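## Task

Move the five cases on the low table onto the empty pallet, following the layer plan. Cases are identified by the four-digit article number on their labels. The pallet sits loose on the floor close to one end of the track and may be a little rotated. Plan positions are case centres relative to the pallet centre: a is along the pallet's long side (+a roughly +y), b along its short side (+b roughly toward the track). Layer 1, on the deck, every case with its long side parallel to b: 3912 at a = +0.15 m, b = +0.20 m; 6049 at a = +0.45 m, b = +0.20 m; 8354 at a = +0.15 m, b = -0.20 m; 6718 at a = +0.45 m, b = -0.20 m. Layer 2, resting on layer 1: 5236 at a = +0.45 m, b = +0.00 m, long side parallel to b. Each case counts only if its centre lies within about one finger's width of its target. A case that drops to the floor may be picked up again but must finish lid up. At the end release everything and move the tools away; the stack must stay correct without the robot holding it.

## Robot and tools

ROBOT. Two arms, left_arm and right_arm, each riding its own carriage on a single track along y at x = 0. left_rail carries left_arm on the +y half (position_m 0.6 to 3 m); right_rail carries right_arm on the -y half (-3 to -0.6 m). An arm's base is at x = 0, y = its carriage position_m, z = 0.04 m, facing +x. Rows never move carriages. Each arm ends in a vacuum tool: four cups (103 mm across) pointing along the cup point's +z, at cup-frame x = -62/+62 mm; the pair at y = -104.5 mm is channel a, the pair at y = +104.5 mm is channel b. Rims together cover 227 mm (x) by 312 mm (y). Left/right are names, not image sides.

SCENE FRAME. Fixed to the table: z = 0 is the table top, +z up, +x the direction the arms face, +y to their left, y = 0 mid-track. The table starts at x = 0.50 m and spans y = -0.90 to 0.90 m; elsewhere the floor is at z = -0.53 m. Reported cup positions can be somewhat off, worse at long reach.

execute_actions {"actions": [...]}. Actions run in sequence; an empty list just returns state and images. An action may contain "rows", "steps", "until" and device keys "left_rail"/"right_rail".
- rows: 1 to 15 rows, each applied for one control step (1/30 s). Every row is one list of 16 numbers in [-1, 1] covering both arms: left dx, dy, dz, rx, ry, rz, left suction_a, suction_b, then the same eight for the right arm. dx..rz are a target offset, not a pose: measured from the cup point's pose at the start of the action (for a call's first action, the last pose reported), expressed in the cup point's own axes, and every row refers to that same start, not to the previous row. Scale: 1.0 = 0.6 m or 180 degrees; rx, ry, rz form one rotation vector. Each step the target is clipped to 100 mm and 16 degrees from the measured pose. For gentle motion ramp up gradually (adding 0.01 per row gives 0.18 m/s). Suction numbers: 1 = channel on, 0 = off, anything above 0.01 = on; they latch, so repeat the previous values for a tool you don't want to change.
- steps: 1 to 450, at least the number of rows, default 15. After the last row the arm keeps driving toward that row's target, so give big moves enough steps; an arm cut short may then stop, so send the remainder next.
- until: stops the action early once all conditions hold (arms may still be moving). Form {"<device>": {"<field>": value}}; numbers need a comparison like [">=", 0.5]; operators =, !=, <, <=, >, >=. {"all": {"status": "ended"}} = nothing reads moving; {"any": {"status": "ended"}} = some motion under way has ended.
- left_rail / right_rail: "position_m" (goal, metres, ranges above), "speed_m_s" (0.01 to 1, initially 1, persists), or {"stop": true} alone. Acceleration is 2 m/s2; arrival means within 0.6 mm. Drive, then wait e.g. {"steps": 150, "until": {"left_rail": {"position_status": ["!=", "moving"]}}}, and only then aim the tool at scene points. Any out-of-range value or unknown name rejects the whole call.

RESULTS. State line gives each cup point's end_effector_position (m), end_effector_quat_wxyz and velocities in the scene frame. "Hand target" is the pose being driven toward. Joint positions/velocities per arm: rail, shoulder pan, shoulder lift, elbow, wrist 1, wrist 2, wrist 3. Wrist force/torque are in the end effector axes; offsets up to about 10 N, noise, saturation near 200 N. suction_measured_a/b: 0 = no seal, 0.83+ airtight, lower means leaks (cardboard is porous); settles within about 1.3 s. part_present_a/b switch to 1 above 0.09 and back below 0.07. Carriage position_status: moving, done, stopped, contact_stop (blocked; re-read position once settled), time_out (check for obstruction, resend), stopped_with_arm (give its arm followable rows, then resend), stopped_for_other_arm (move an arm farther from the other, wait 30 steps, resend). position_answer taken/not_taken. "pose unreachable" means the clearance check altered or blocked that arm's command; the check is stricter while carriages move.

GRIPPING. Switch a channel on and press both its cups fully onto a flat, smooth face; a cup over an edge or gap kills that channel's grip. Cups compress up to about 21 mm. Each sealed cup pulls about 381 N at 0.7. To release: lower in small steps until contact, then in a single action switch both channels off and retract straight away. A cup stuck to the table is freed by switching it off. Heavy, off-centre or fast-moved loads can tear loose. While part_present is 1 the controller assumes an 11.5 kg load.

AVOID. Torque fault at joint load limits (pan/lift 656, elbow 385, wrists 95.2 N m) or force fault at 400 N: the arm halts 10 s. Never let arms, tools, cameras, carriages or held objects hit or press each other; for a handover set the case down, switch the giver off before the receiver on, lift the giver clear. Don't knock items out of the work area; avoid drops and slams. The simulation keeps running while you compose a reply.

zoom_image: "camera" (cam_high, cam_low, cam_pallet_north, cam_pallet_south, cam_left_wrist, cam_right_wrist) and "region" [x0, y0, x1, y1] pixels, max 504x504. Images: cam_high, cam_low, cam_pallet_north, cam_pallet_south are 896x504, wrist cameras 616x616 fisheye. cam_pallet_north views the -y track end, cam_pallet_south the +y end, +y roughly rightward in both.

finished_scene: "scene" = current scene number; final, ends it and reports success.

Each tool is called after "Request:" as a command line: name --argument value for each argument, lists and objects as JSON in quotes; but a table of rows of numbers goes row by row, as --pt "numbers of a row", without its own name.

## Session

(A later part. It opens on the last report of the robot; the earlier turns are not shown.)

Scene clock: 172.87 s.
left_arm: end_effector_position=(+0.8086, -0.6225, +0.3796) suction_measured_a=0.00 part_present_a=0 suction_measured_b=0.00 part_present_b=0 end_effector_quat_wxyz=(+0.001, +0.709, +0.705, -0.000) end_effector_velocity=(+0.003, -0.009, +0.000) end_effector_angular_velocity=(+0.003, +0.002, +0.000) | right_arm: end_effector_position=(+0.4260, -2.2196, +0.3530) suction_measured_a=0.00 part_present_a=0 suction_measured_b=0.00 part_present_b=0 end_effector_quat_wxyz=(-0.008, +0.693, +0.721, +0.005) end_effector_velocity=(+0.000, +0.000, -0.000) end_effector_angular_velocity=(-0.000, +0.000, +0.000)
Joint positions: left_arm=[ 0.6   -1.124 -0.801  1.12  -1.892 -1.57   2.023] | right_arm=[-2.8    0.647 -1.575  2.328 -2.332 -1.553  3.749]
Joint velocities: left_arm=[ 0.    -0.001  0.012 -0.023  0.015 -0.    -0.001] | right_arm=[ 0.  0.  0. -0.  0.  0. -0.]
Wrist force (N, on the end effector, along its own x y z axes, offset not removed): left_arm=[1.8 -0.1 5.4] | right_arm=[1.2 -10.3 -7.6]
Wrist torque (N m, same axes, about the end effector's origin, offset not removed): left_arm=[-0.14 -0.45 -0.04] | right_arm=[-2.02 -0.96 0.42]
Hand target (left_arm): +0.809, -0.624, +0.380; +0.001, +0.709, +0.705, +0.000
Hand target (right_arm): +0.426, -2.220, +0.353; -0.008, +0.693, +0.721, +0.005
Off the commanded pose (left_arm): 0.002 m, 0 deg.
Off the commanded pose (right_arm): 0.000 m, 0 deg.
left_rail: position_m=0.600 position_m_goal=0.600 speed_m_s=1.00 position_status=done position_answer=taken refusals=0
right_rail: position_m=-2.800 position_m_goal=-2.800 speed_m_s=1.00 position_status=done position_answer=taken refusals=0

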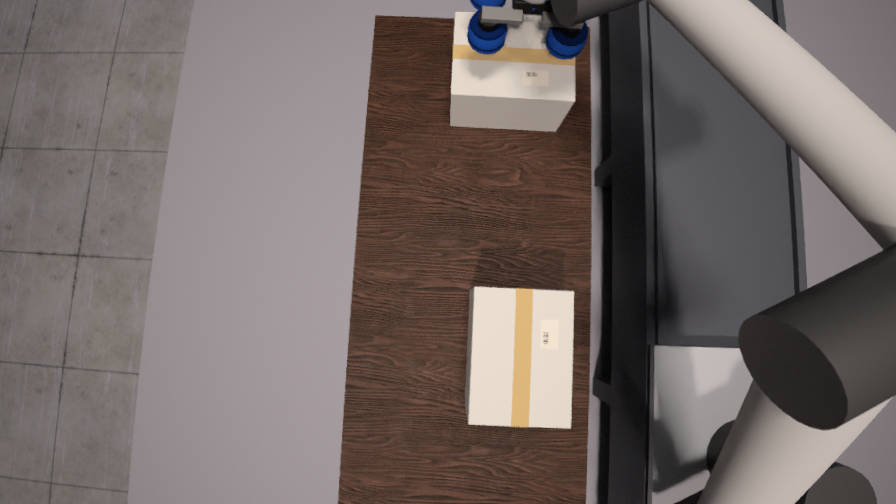

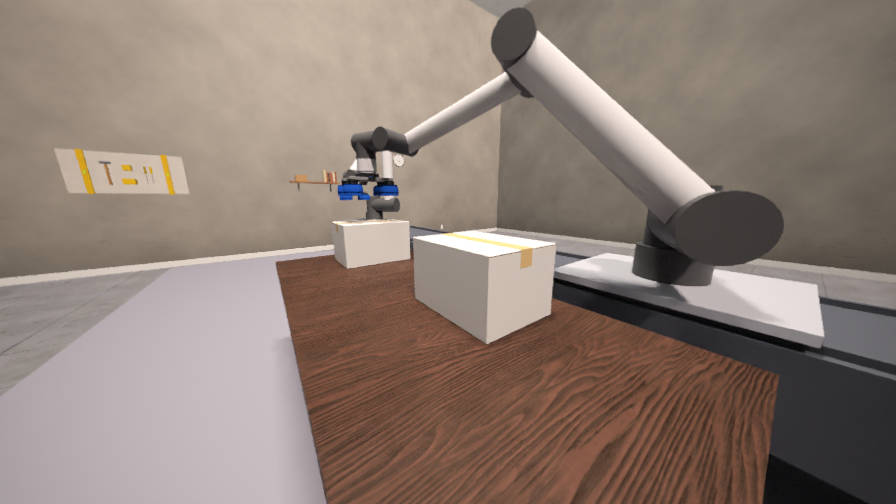

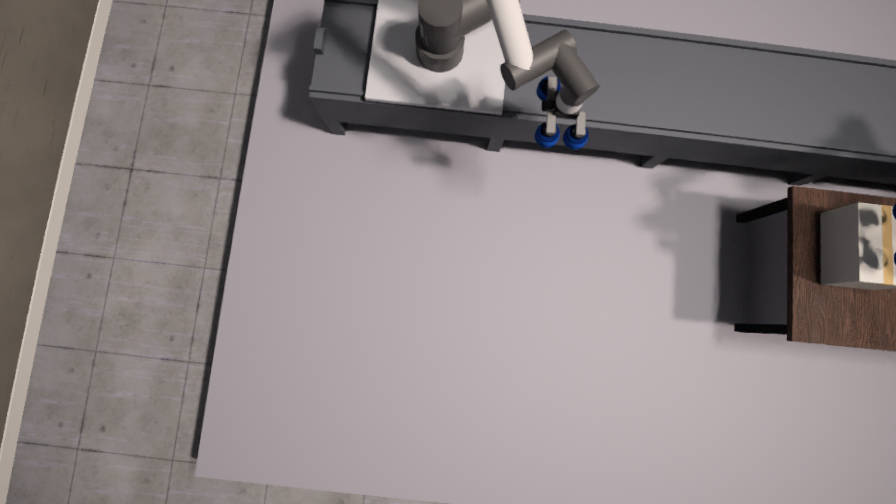

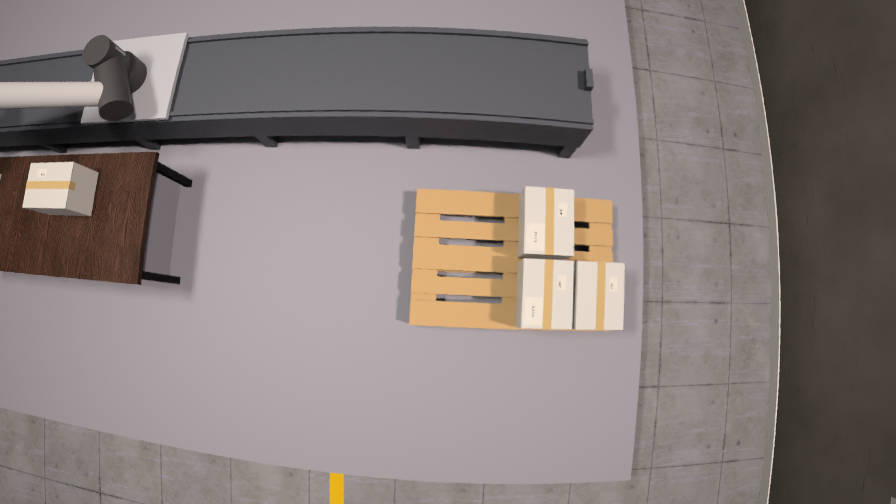

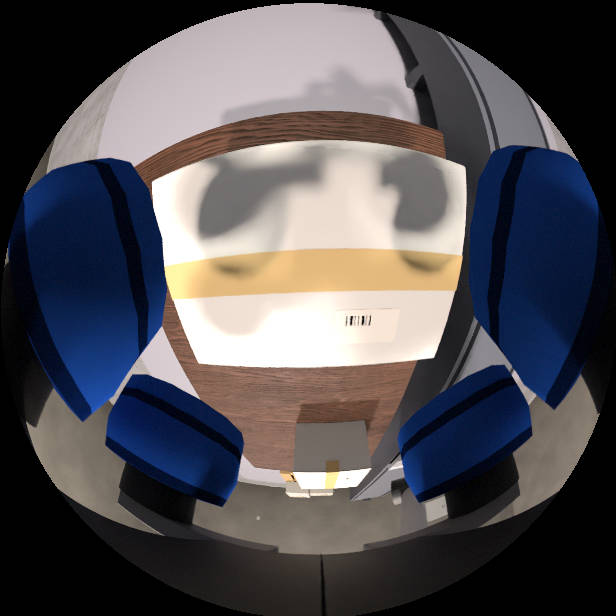

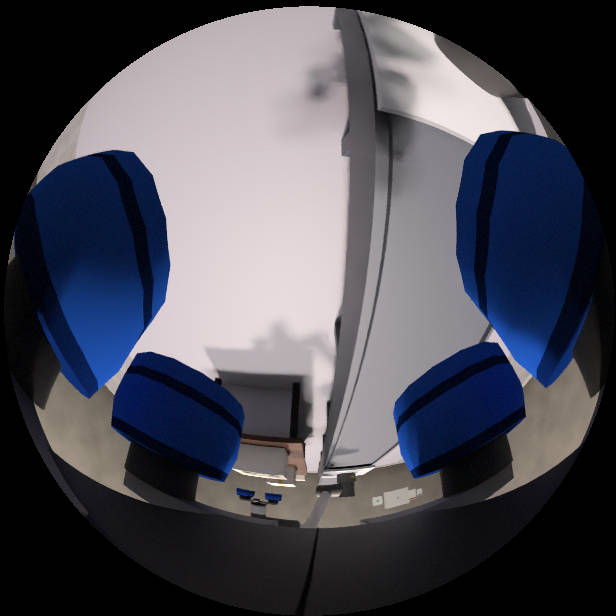

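Request:
execute_actions --actions '[{"rows":[[0.013,0.006,0.228,0,0,-0.001,0,0,0,0,0,0,0,0,0,0]],"steps":28},{"rows":[[0,0,0.042,0,0,0,1,1,0,0,0,0,0,0,0,0]],"steps":35},{"rows":[[0,0,-0.02,0,0,0,1,1,0,0,0,0,0,0,0,0],[0,0,-0.04,0,0,0,1,1,0,0,0,0,0,0,0,0],[0,0,-0.07,0,0,0,1,1,0,0,0,0,0,0,0,0],[0.4,0,-0.47,0,0,0,1,1,0,0,0,0,0,0,0,0]],"steps":38},{"rows":[[1,0,0,0,0,0,1,1,0,0,0,0,0,0,0,0]],"left_rail":{"position_m":3},"steps":42},{"rows":[[0.9,0,0.3,0,0,0,1,1,0,0,0,0,0,0,0,0]],"steps":40},{"rows":[[0.7,-0.03,0.33,0,0,0,1,1,0,0,0,0,0,0,0,0]],"steps":45}]'

Scene clock: 186.80 s.
left_arm: end_effector_position=(+0.7894, +3.5592, +0.1155) suction_measured_a=0.96 part_present_a=1 suction_measured_b=0.96 part_present_b=1 end_effector_quat_wxyz=(+0.001, +0.707, +0.707, -0.002) end_effector_velocity=(+0.001, +0.004, -0.002) end_effector_angular_velocity=(-0.000, +0.000, -0.000) | right_arm: end_effector_position=(+0.4260, -2.2196, +0.3530) suction_measured_a=0.00 part_present_a=0 suction_measured_b=0.00 part_present_b=0 end_effector_quat_wxyz=(-0.008, +0.693, +0.721, +0.005) end_effector_velocity=(+0.000, +0.000, -0.000) end_effector_angular_velocity=(-0.000, +0.000, -0.000)
Joint positions: left_arm=[ 3.     0.408 -1.067  2.102 -2.602 -1.574  3.549] | right_arm=[-2.8    0.647 -1.575  2.328 -2.332 -1.553  3.749]
Joint velocities: left_arm=[ 0.     0.004  0.005 -0.005 -0.    -0.     0.004] | right_arm=[ 0. -0.  0. -0. -0.  0.  0.]
Wrist force (N, on the end effector, along its own x y z axes, offset not removed): left_arm=[0.9 1.7 -30.9] | right_arm=[8.1 -9.5 1.4]
Wrist torque (N m, same axes, about the end effector's origin, offset not removed): left_arm=[2.62 -0.77 0.05] | right_arm=[-2.04 -1.95 0.42]
Hand target (left_arm): +0.790, +3.560, +0.115; +0.001, +0.707, +0.707, -0.002
Hand target (right_arm): +0.426, -2.220, +0.353; -0.008, +0.693, +0.721, +0.005
Off the commanded pose (left_arm): 0.001 m, 0 deg.
Off the commanded pose (right_arm): 0.000 m, 0 deg.
left_rail: position_m=3.000 position_m_goal=3.000 speed_m_s=1.00 position_status=done position_answer=taken refusals=0
right_rail: position_m=-2.800 position_m_goal=-2.800 speed_m_s=1.00 position_status=done position_answer=taken refusals=0

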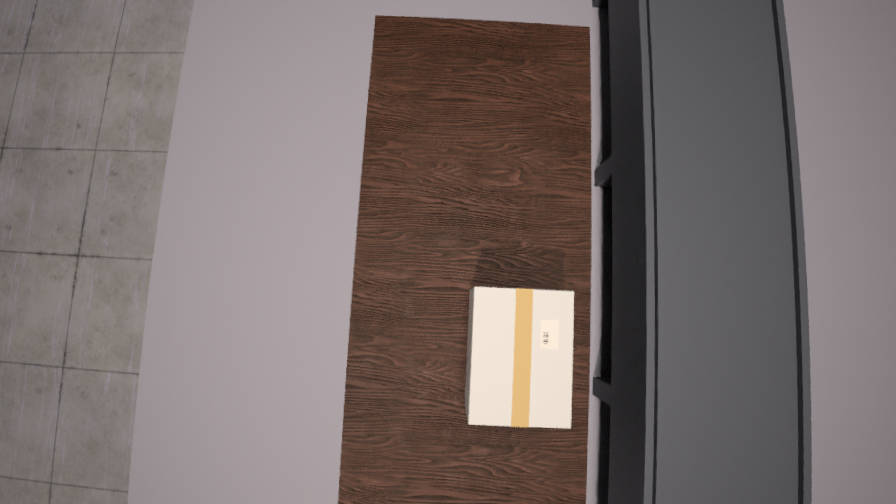

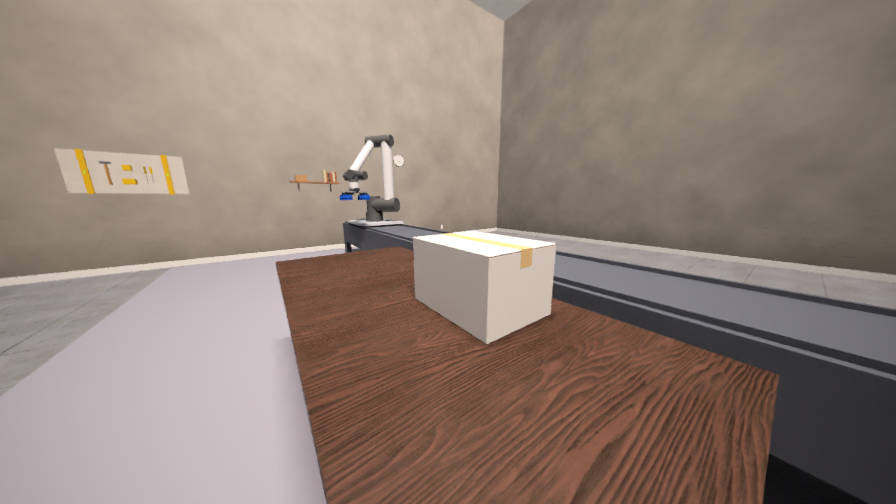

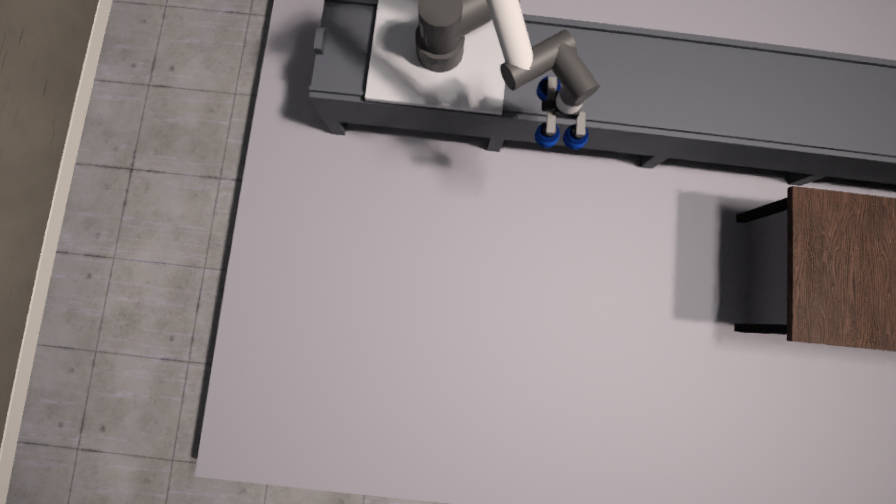

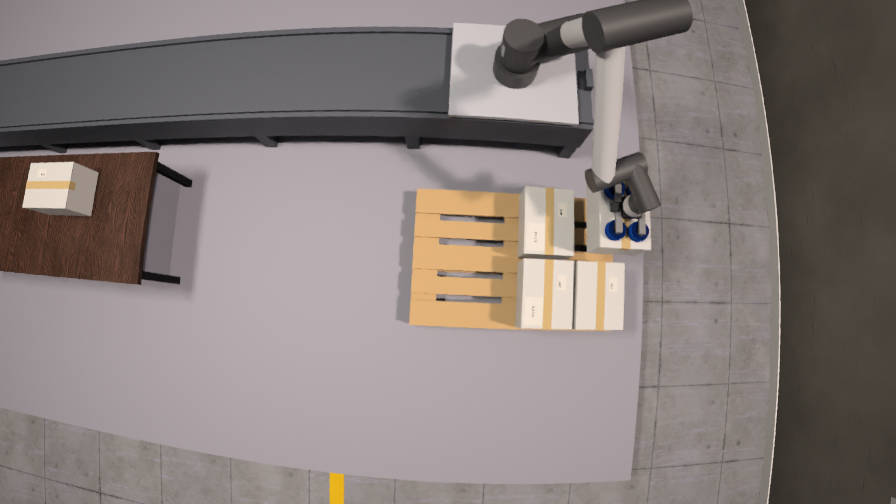

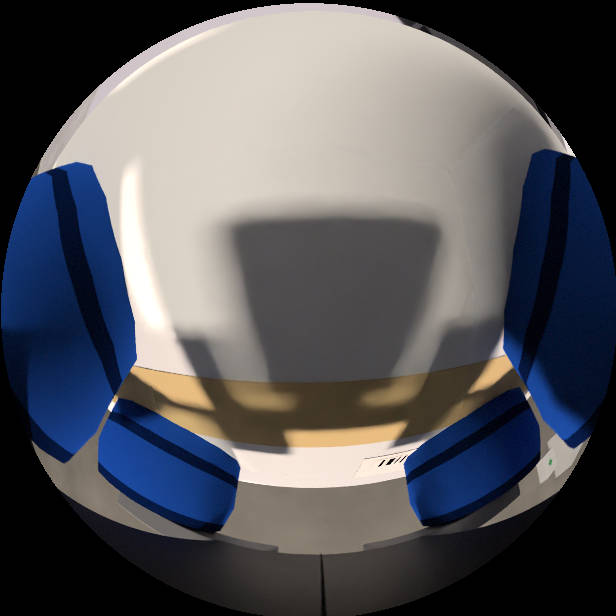

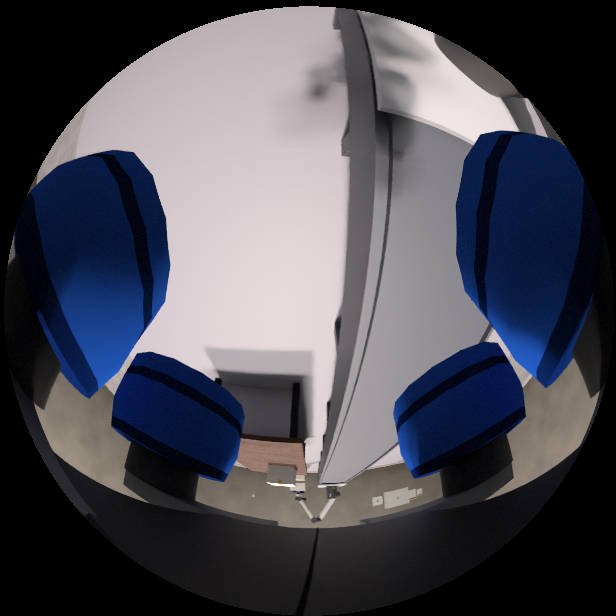

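Request:
execute_actions --actions '[{"rows":[[-0.052,0.015,0.468,0,0.001,0.001,1,1,0,0,0,0,0,0,0,0]],"steps":45},{"rows":[[0,0,0.02,0,0,0,1,1,0,0,0,0,0,0,0,0]],"steps":20},{"rows":[[0,0,-0.01,0,0,0,0,0,0,0,0,0,0,0,0,0],[0,0,-0.015,0,0,0,0,0,0,0,0,0,0,0,0,0],[0,0,-0.02,0,0,0,0,0,0,0,0,0,0,0,0,0],[0,0,-0.025,0,0,0,0,0,0,0,0,0,0,0,0,0],[0,0,-0.03,0,0,0,0,0,0,0,0,0,0,0,0,0]],"steps":15},{"rows":[[0,0,-0.1,0,0,0,0,0,0,0,0,0,0,0,0,0]],"steps":15},{"rows":[[-0.7,-0.06,-0.8,0,0,-0.5,0,0,0,0,0,0,0,0,0,0]],"left_rail":{"position_m":0.6},"steps":55},{"rows":[[0,-0.715,0,0,0,0,0,0,0,0,0,0,0,0,0,0]],"steps":45}]'

Request:
zoom_image --camera "cam_pallet_south" --region '[490, 170, 650, 340]'

Scene clock: 202.17 s.
left_arm: end_effector_position=(+0.7603, +0.2804, +0.3773) suction_measured_a=0.00 part_present_a=0 suction_measured_b=0.00 part_present_b=0 end_effector_quat_wxyz=(+0.000, +0.003, +1.000, +0.001) end_effector_velocity=(+0.000, -0.003, -0.000) end_effector_angular_velocity=(+0.000, -0.000, +0.000) | right_arm: end_effector_position=(+0.4260, -2.2196, +0.3530) suction_measured_a=0.00 part_present_a=0 suction_measured_b=0.00 part_present_b=0 end_effector_quat_wxyz=(-0.008, +0.693, +0.721, +0.005) end_effector_velocity=(+0.000, -0.000, +0.000) end_effector_angular_velocity=(-0.000, -0.000, +0.000)
Joint positions: left_arm=[ 0.6   -0.645 -1.475  2.173 -2.269 -1.569  0.933] | right_arm=[-2.8    0.647 -1.575  2.328 -2.332 -1.553  3.749]
Joint velocities: left_arm=[ 0.    -0.003  0.002 -0.002  0.     0.    -0.003] | right_arm=[ 0. -0. -0. -0.  0. -0. -0.]
Wrist force (N, on the end effector, along its own x y z axes, offset not removed): left_arm=[-1.4 -0.3 -0.8] | right_arm=[9.8 -3.1 -5.3]
Wrist torque (N m, same axes, about the end effector's origin, offset not removed): left_arm=[-0.24 -0.08 -0.04] | right_arm=[-1.09 -2.22 0.56]
Hand target (left_arm): +0.760, +0.280, +0.377; +0.000, +0.003, +1.000, +0.001
Hand target (right_arm): +0.426, -2.220, +0.353; -0.008, +0.693, +0.721, +0.005
Off the commanded pose (left_arm): 0.001 m, 0 deg.
Off the commanded pose (right_arm): 0.000 m, 0 deg.
left_rail: position_m=0.600 position_m_goal=0.600 speed_m_s=1.00 position_status=done position_answer=taken refusals=0
right_rail: position_m=-2.800 position_m_goal=-2.800 speed_m_s=1.00 position_status=done position_answer=taken refusals=0

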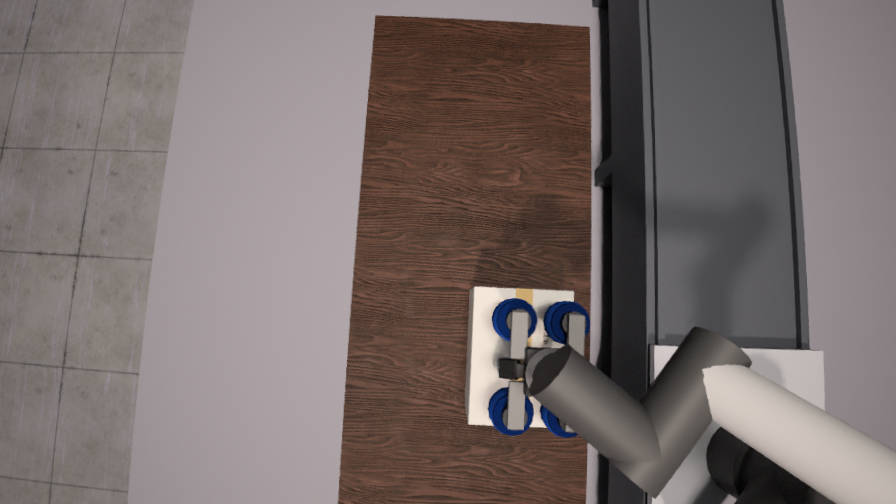

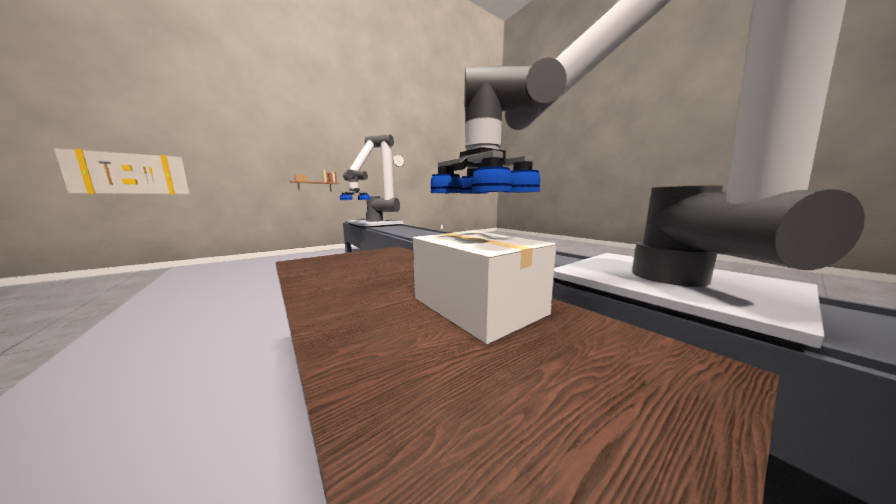

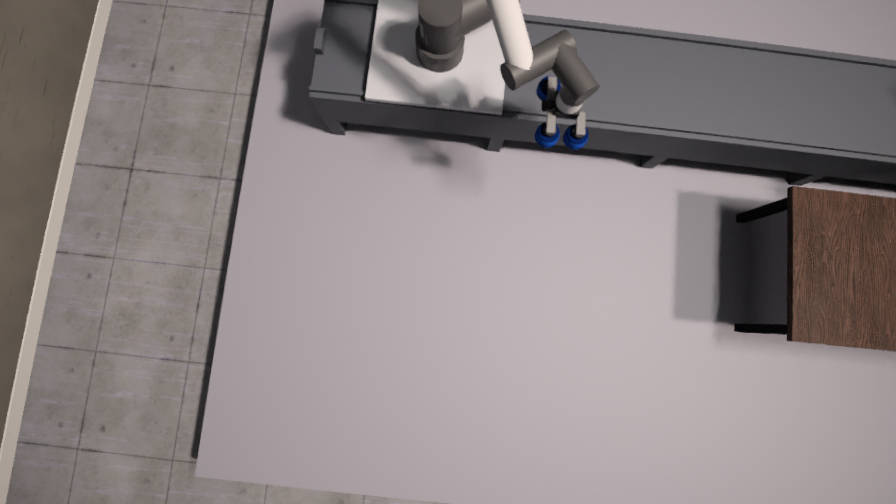

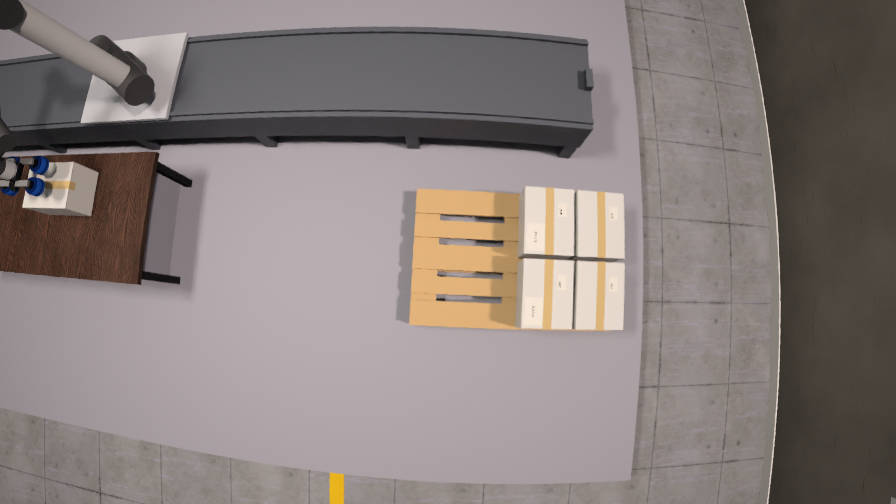

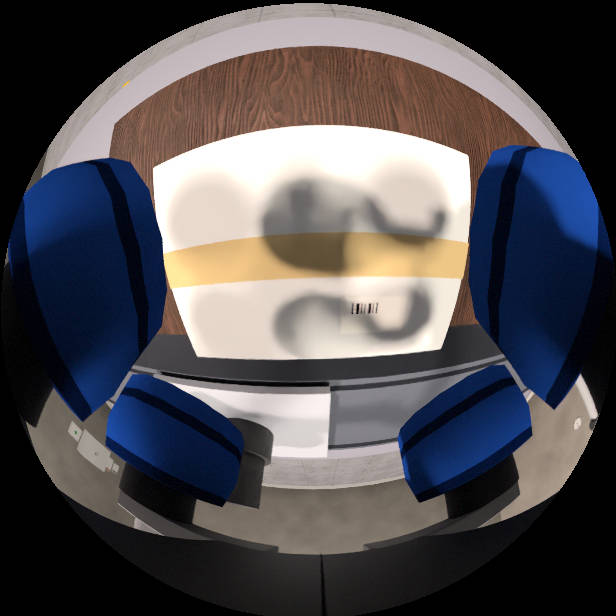

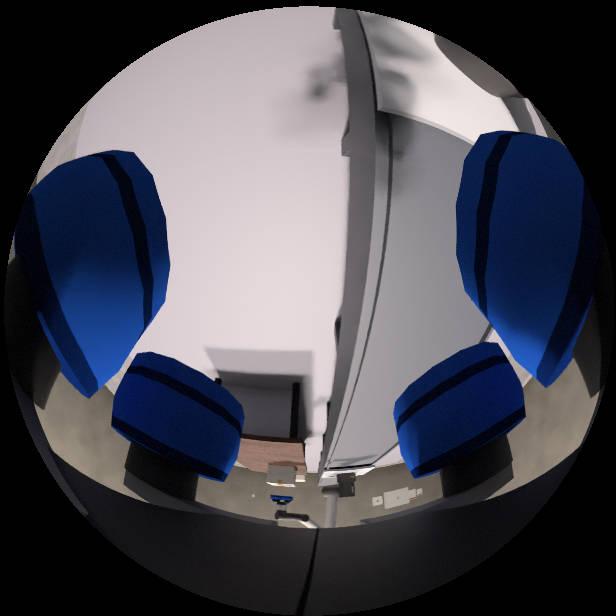

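Region (490, 170, 650, 340) of cam_pallet_south's 896x504 image, scaled by 2.965, with more detail than that image has; it fills the left 474 columns of this view, and the rest is white.

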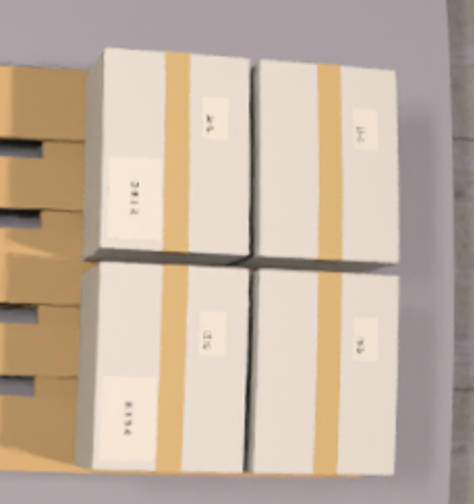

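Request:
execute_actions --actions '[{"rows":[[-0.013,-0.002,0.223,0,0,-0.001,0,0,0,0,0,0,0,0,0,0]],"steps":22},{"rows":[[0,0,0.02,0,0,0,1,1,0,0,0,0,0,0,0,0],[0,0,0.04,0,0,0,1,1,0,0,0,0,0,0,0,0]],"steps":35},{"rows":[[0,0,-0.02,0,0,0,1,1,0,0,0,0,0,0,0,0],[0,0,-0.05,0,0,0,1,1,0,0,0,0,0,0,0,0],[0,0,-0.1,0,0,0,1,1,0,0,0,0,0,0,0,0],[0,0,-0.2,0,0,0,1,1,0,0,0,0,0,0,0,0]],"steps":22},{"rows":[[-0.1,0.7,0,0,0,0.501,1,1,0,0,0,0,0,0,0,0]],"left_rail":{"position_m":3.0},"steps":60},{"rows":[[0.71,0.28,0,0,0,0,1,1,0,0,0,0,0,0,0,0]],"steps":55}]'

Scene clock: 223.00 s.
left_arm: end_effector_position=(+0.9982, +3.5239, +0.3390) suction_measured_a=0.96 part_present_a=1 suction_measured_b=0.96 part_present_b=1 end_effector_quat_wxyz=(+0.000, +0.709, +0.705, -0.001) end_effector_velocity=(+0.000, +0.000, -0.000) end_effector_angular_velocity=(-0.000, +0.000, +0.000) | right_arm: end_effector_position=(+0.4260, -2.2196, +0.3530) suction_measured_a=0.00 part_present_a=0 suction_measured_b=0.00 part_present_b=0 end_effector_quat_wxyz=(-0.008, +0.693, +0.721, +0.005) end_effector_velocity=(-0.000, +0.000, +0.000) end_effector_angular_velocity=(+0.000, -0.000, +0.000)
Joint positions: left_arm=[ 3.     0.304 -1.137  1.769 -2.203 -1.572  3.452] | right_arm=[-2.8    0.647 -1.575  2.328 -2.332 -1.553  3.749]
Joint velocities: left_arm=[ 0.     0.     0.    -0.001  0.    -0.     0.   ] | right_arm=[ 0.  0. -0. -0. -0.  0. -0.]
Wrist force (N, on the end effector, along its own x y z axes, offset not removed): left_arm=[2.5 1.9 -56.6] | right_arm=[5.4 -9.1 3.9]
Wrist torque (N m, same axes, about the end effector's origin, offset not removed): left_arm=[-1.73 -0.52 0.03] | right_arm=[-1.93 -1.45 0.45]
Hand target (left_arm): +0.998, +3.524, +0.339; +0.000, +0.709, +0.705, -0.001
Hand target (right_arm): +0.426, -2.220, +0.353; -0.008, +0.693, +0.721, +0.005
Off the commanded pose (left_arm): 0.001 m, 0 deg.
Off the commanded pose (right_arm): 0.000 m, 0 deg.
left_rail: position_m=3.000 position_m_goal=3.000 speed_m_s=1.00 position_status=done position_answer=taken refusals=0
right_rail: position_m=-2.800 position_m_goal=-2.800 speed_m_s=1.00 position_status=done position_answer=taken refusals=0

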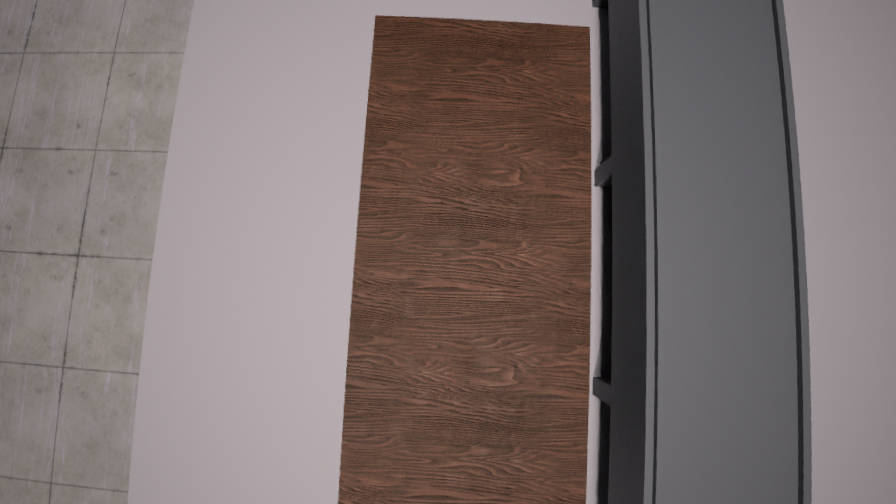

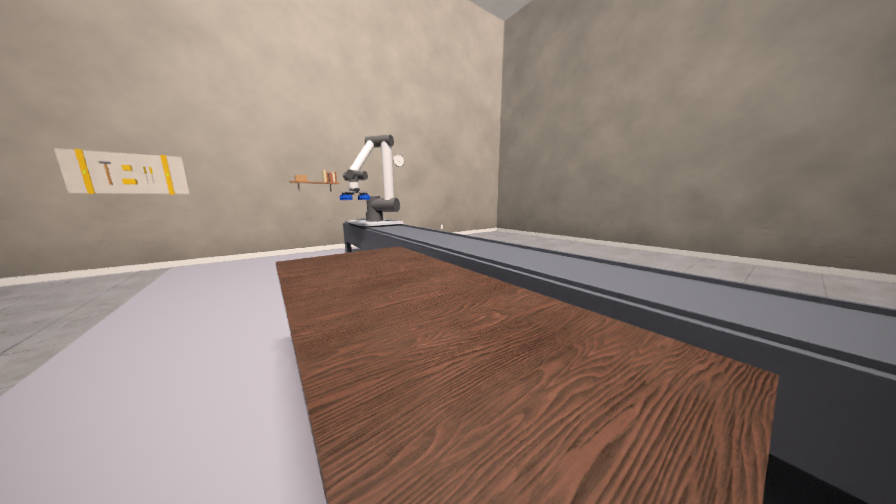

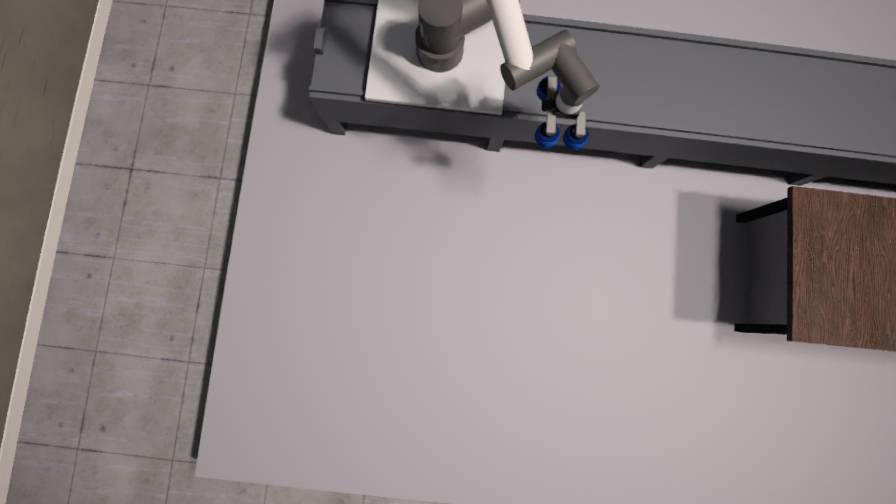

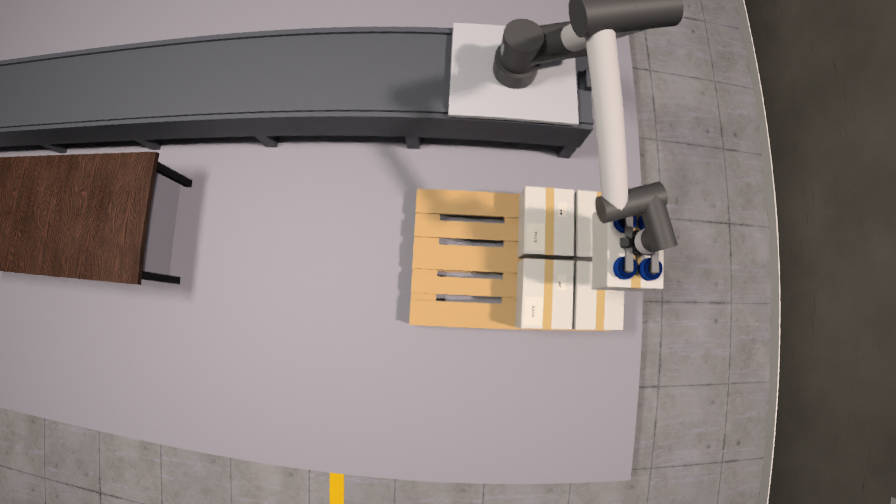

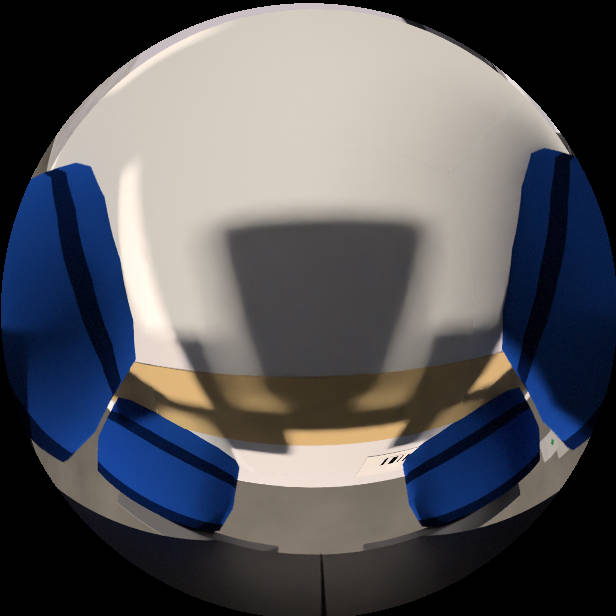

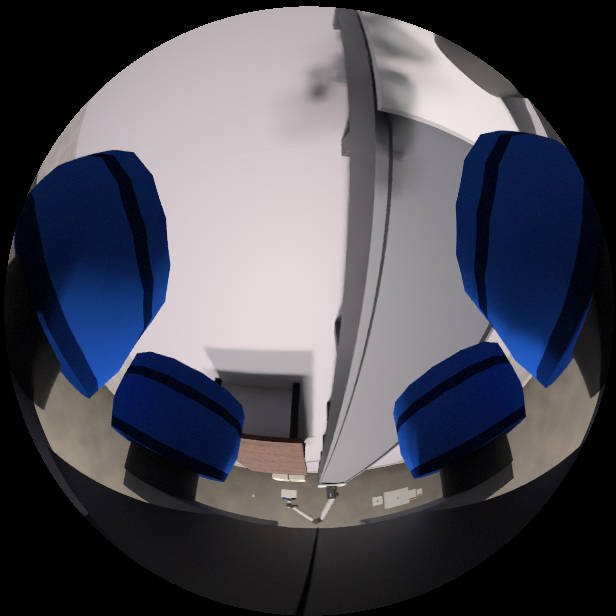

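Request:
execute_actions --actions '[{"rows":[[0.007,-0.002,0.45,0,0,0,1,1,0,0,0,0,0,0,0,0]],"steps":35},{"rows":[[0,0,0.006,0,0,0,1,1,0,0,0,0,0,0,0,0],[0,0,0.012,0,0,0,1,1,0,0,0,0,0,0,0,0],[0,0,0.018,0,0,0,1,1,0,0,0,0,0,0,0,0],[0,0,0.024,0,0,0,1,1,0,0,0,0,0,0,0,0]],"steps":15}]'

Scene clock: 231.40 s.
left_arm: end_effector_position=(+0.9975, +3.5278, +0.0557) suction_measured_a=0.96 part_present_a=1 suction_measured_b=0.96 part_present_b=1 end_effector_quat_wxyz=(+0.000, +0.709, +0.705, -0.001) end_effector_velocity=(-0.000, -0.000, -0.005) end_effector_angular_velocity=(-0.000, +0.000, +0.000) | right_arm: end_effector_position=(+0.4260, -2.2196, +0.3530) suction_measured_a=0.00 part_present_a=0 suction_measured_b=0.00 part_present_b=0 end_effector_quat_wxyz=(-0.008, +0.693, +0.721, +0.005) end_effector_velocity=(+0.000, -0.000, -0.000) end_effector_angular_velocity=(-0.000, -0.000, +0.000)
Joint positions: left_arm=[ 3.     0.308 -0.891  1.865 -2.544 -1.572  3.455] | right_arm=[-2.8    0.647 -1.575  2.328 -2.332 -1.553  3.749]
Joint velocities: left_arm=[ 0.    -0.     0.005  0.001 -0.006  0.    -0.   ] | right_arm=[ 0. -0.  0. -0.  0. -0. -0.]
Wrist force (N, on the end effector, along its own x y z axes, offset not removed): left_arm=[-1.4 1.8 -56.1] | right_arm=[4.9 -11.2 5.5]
Wrist torque (N m, same axes, about the end effector's origin, offset not removed): left_arm=[-1.74 -0.01 -0.02] | right_arm=[-2.10 -1.43 0.48]
Hand target (left_arm): +0.997, +3.528, +0.055; +0.000, +0.709, +0.705, -0.001
Hand target (right_arm): +0.426, -2.220, +0.353; -0.008, +0.693, +0.721, +0.005
Off the commanded pose (left_arm): 0.001 m, 0 deg.
Off the commanded pose (right_arm): 0.000 m, 0 deg.
left_rail: position_m=3.000 position_m_goal=3.000 speed_m_s=1.00 position_status=done position_answer=taken refusals=0
right_rail: position_m=-2.800 position_m_goal=-2.800 speed_m_s=1.00 position_status=done position_answer=taken refusals=0

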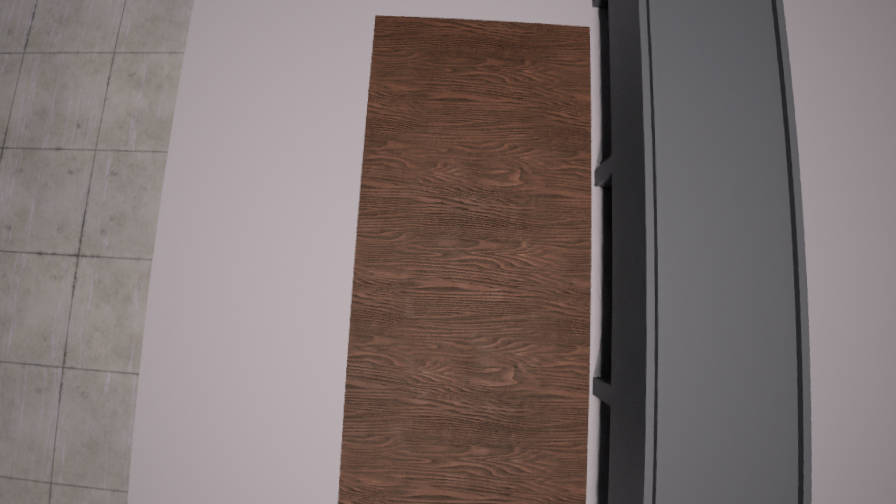

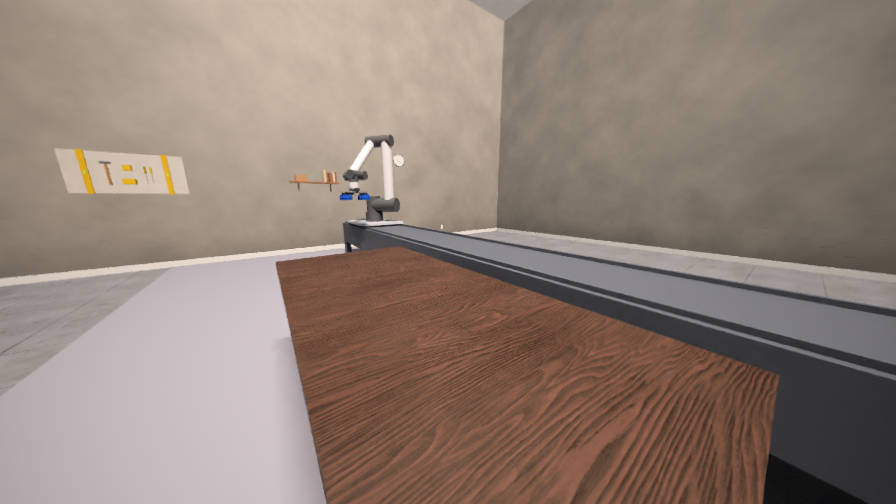

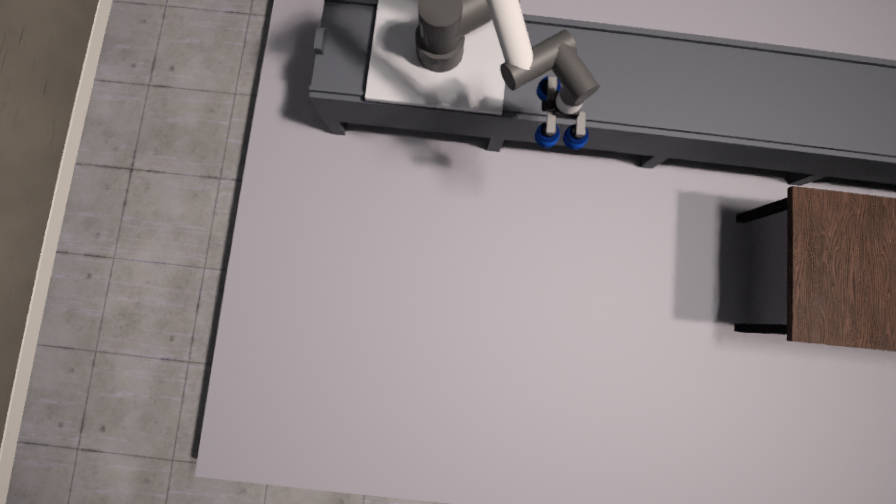

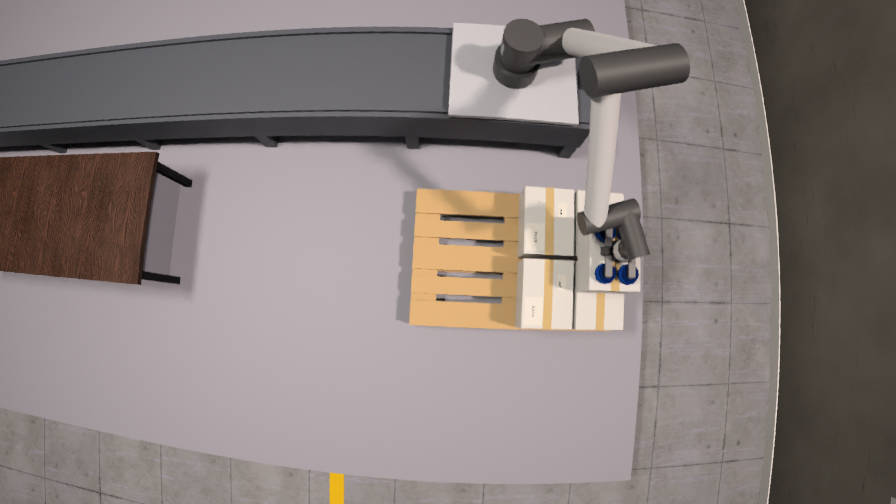

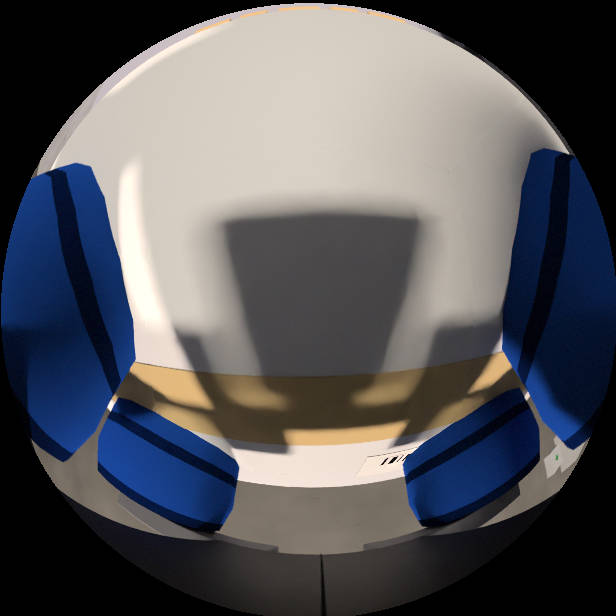

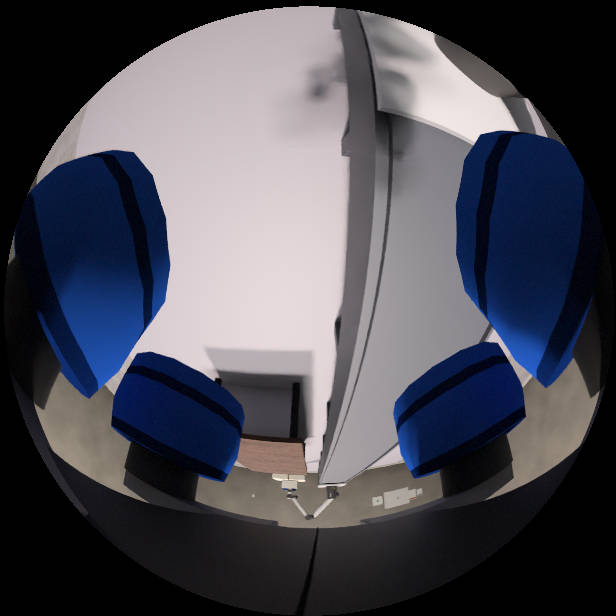

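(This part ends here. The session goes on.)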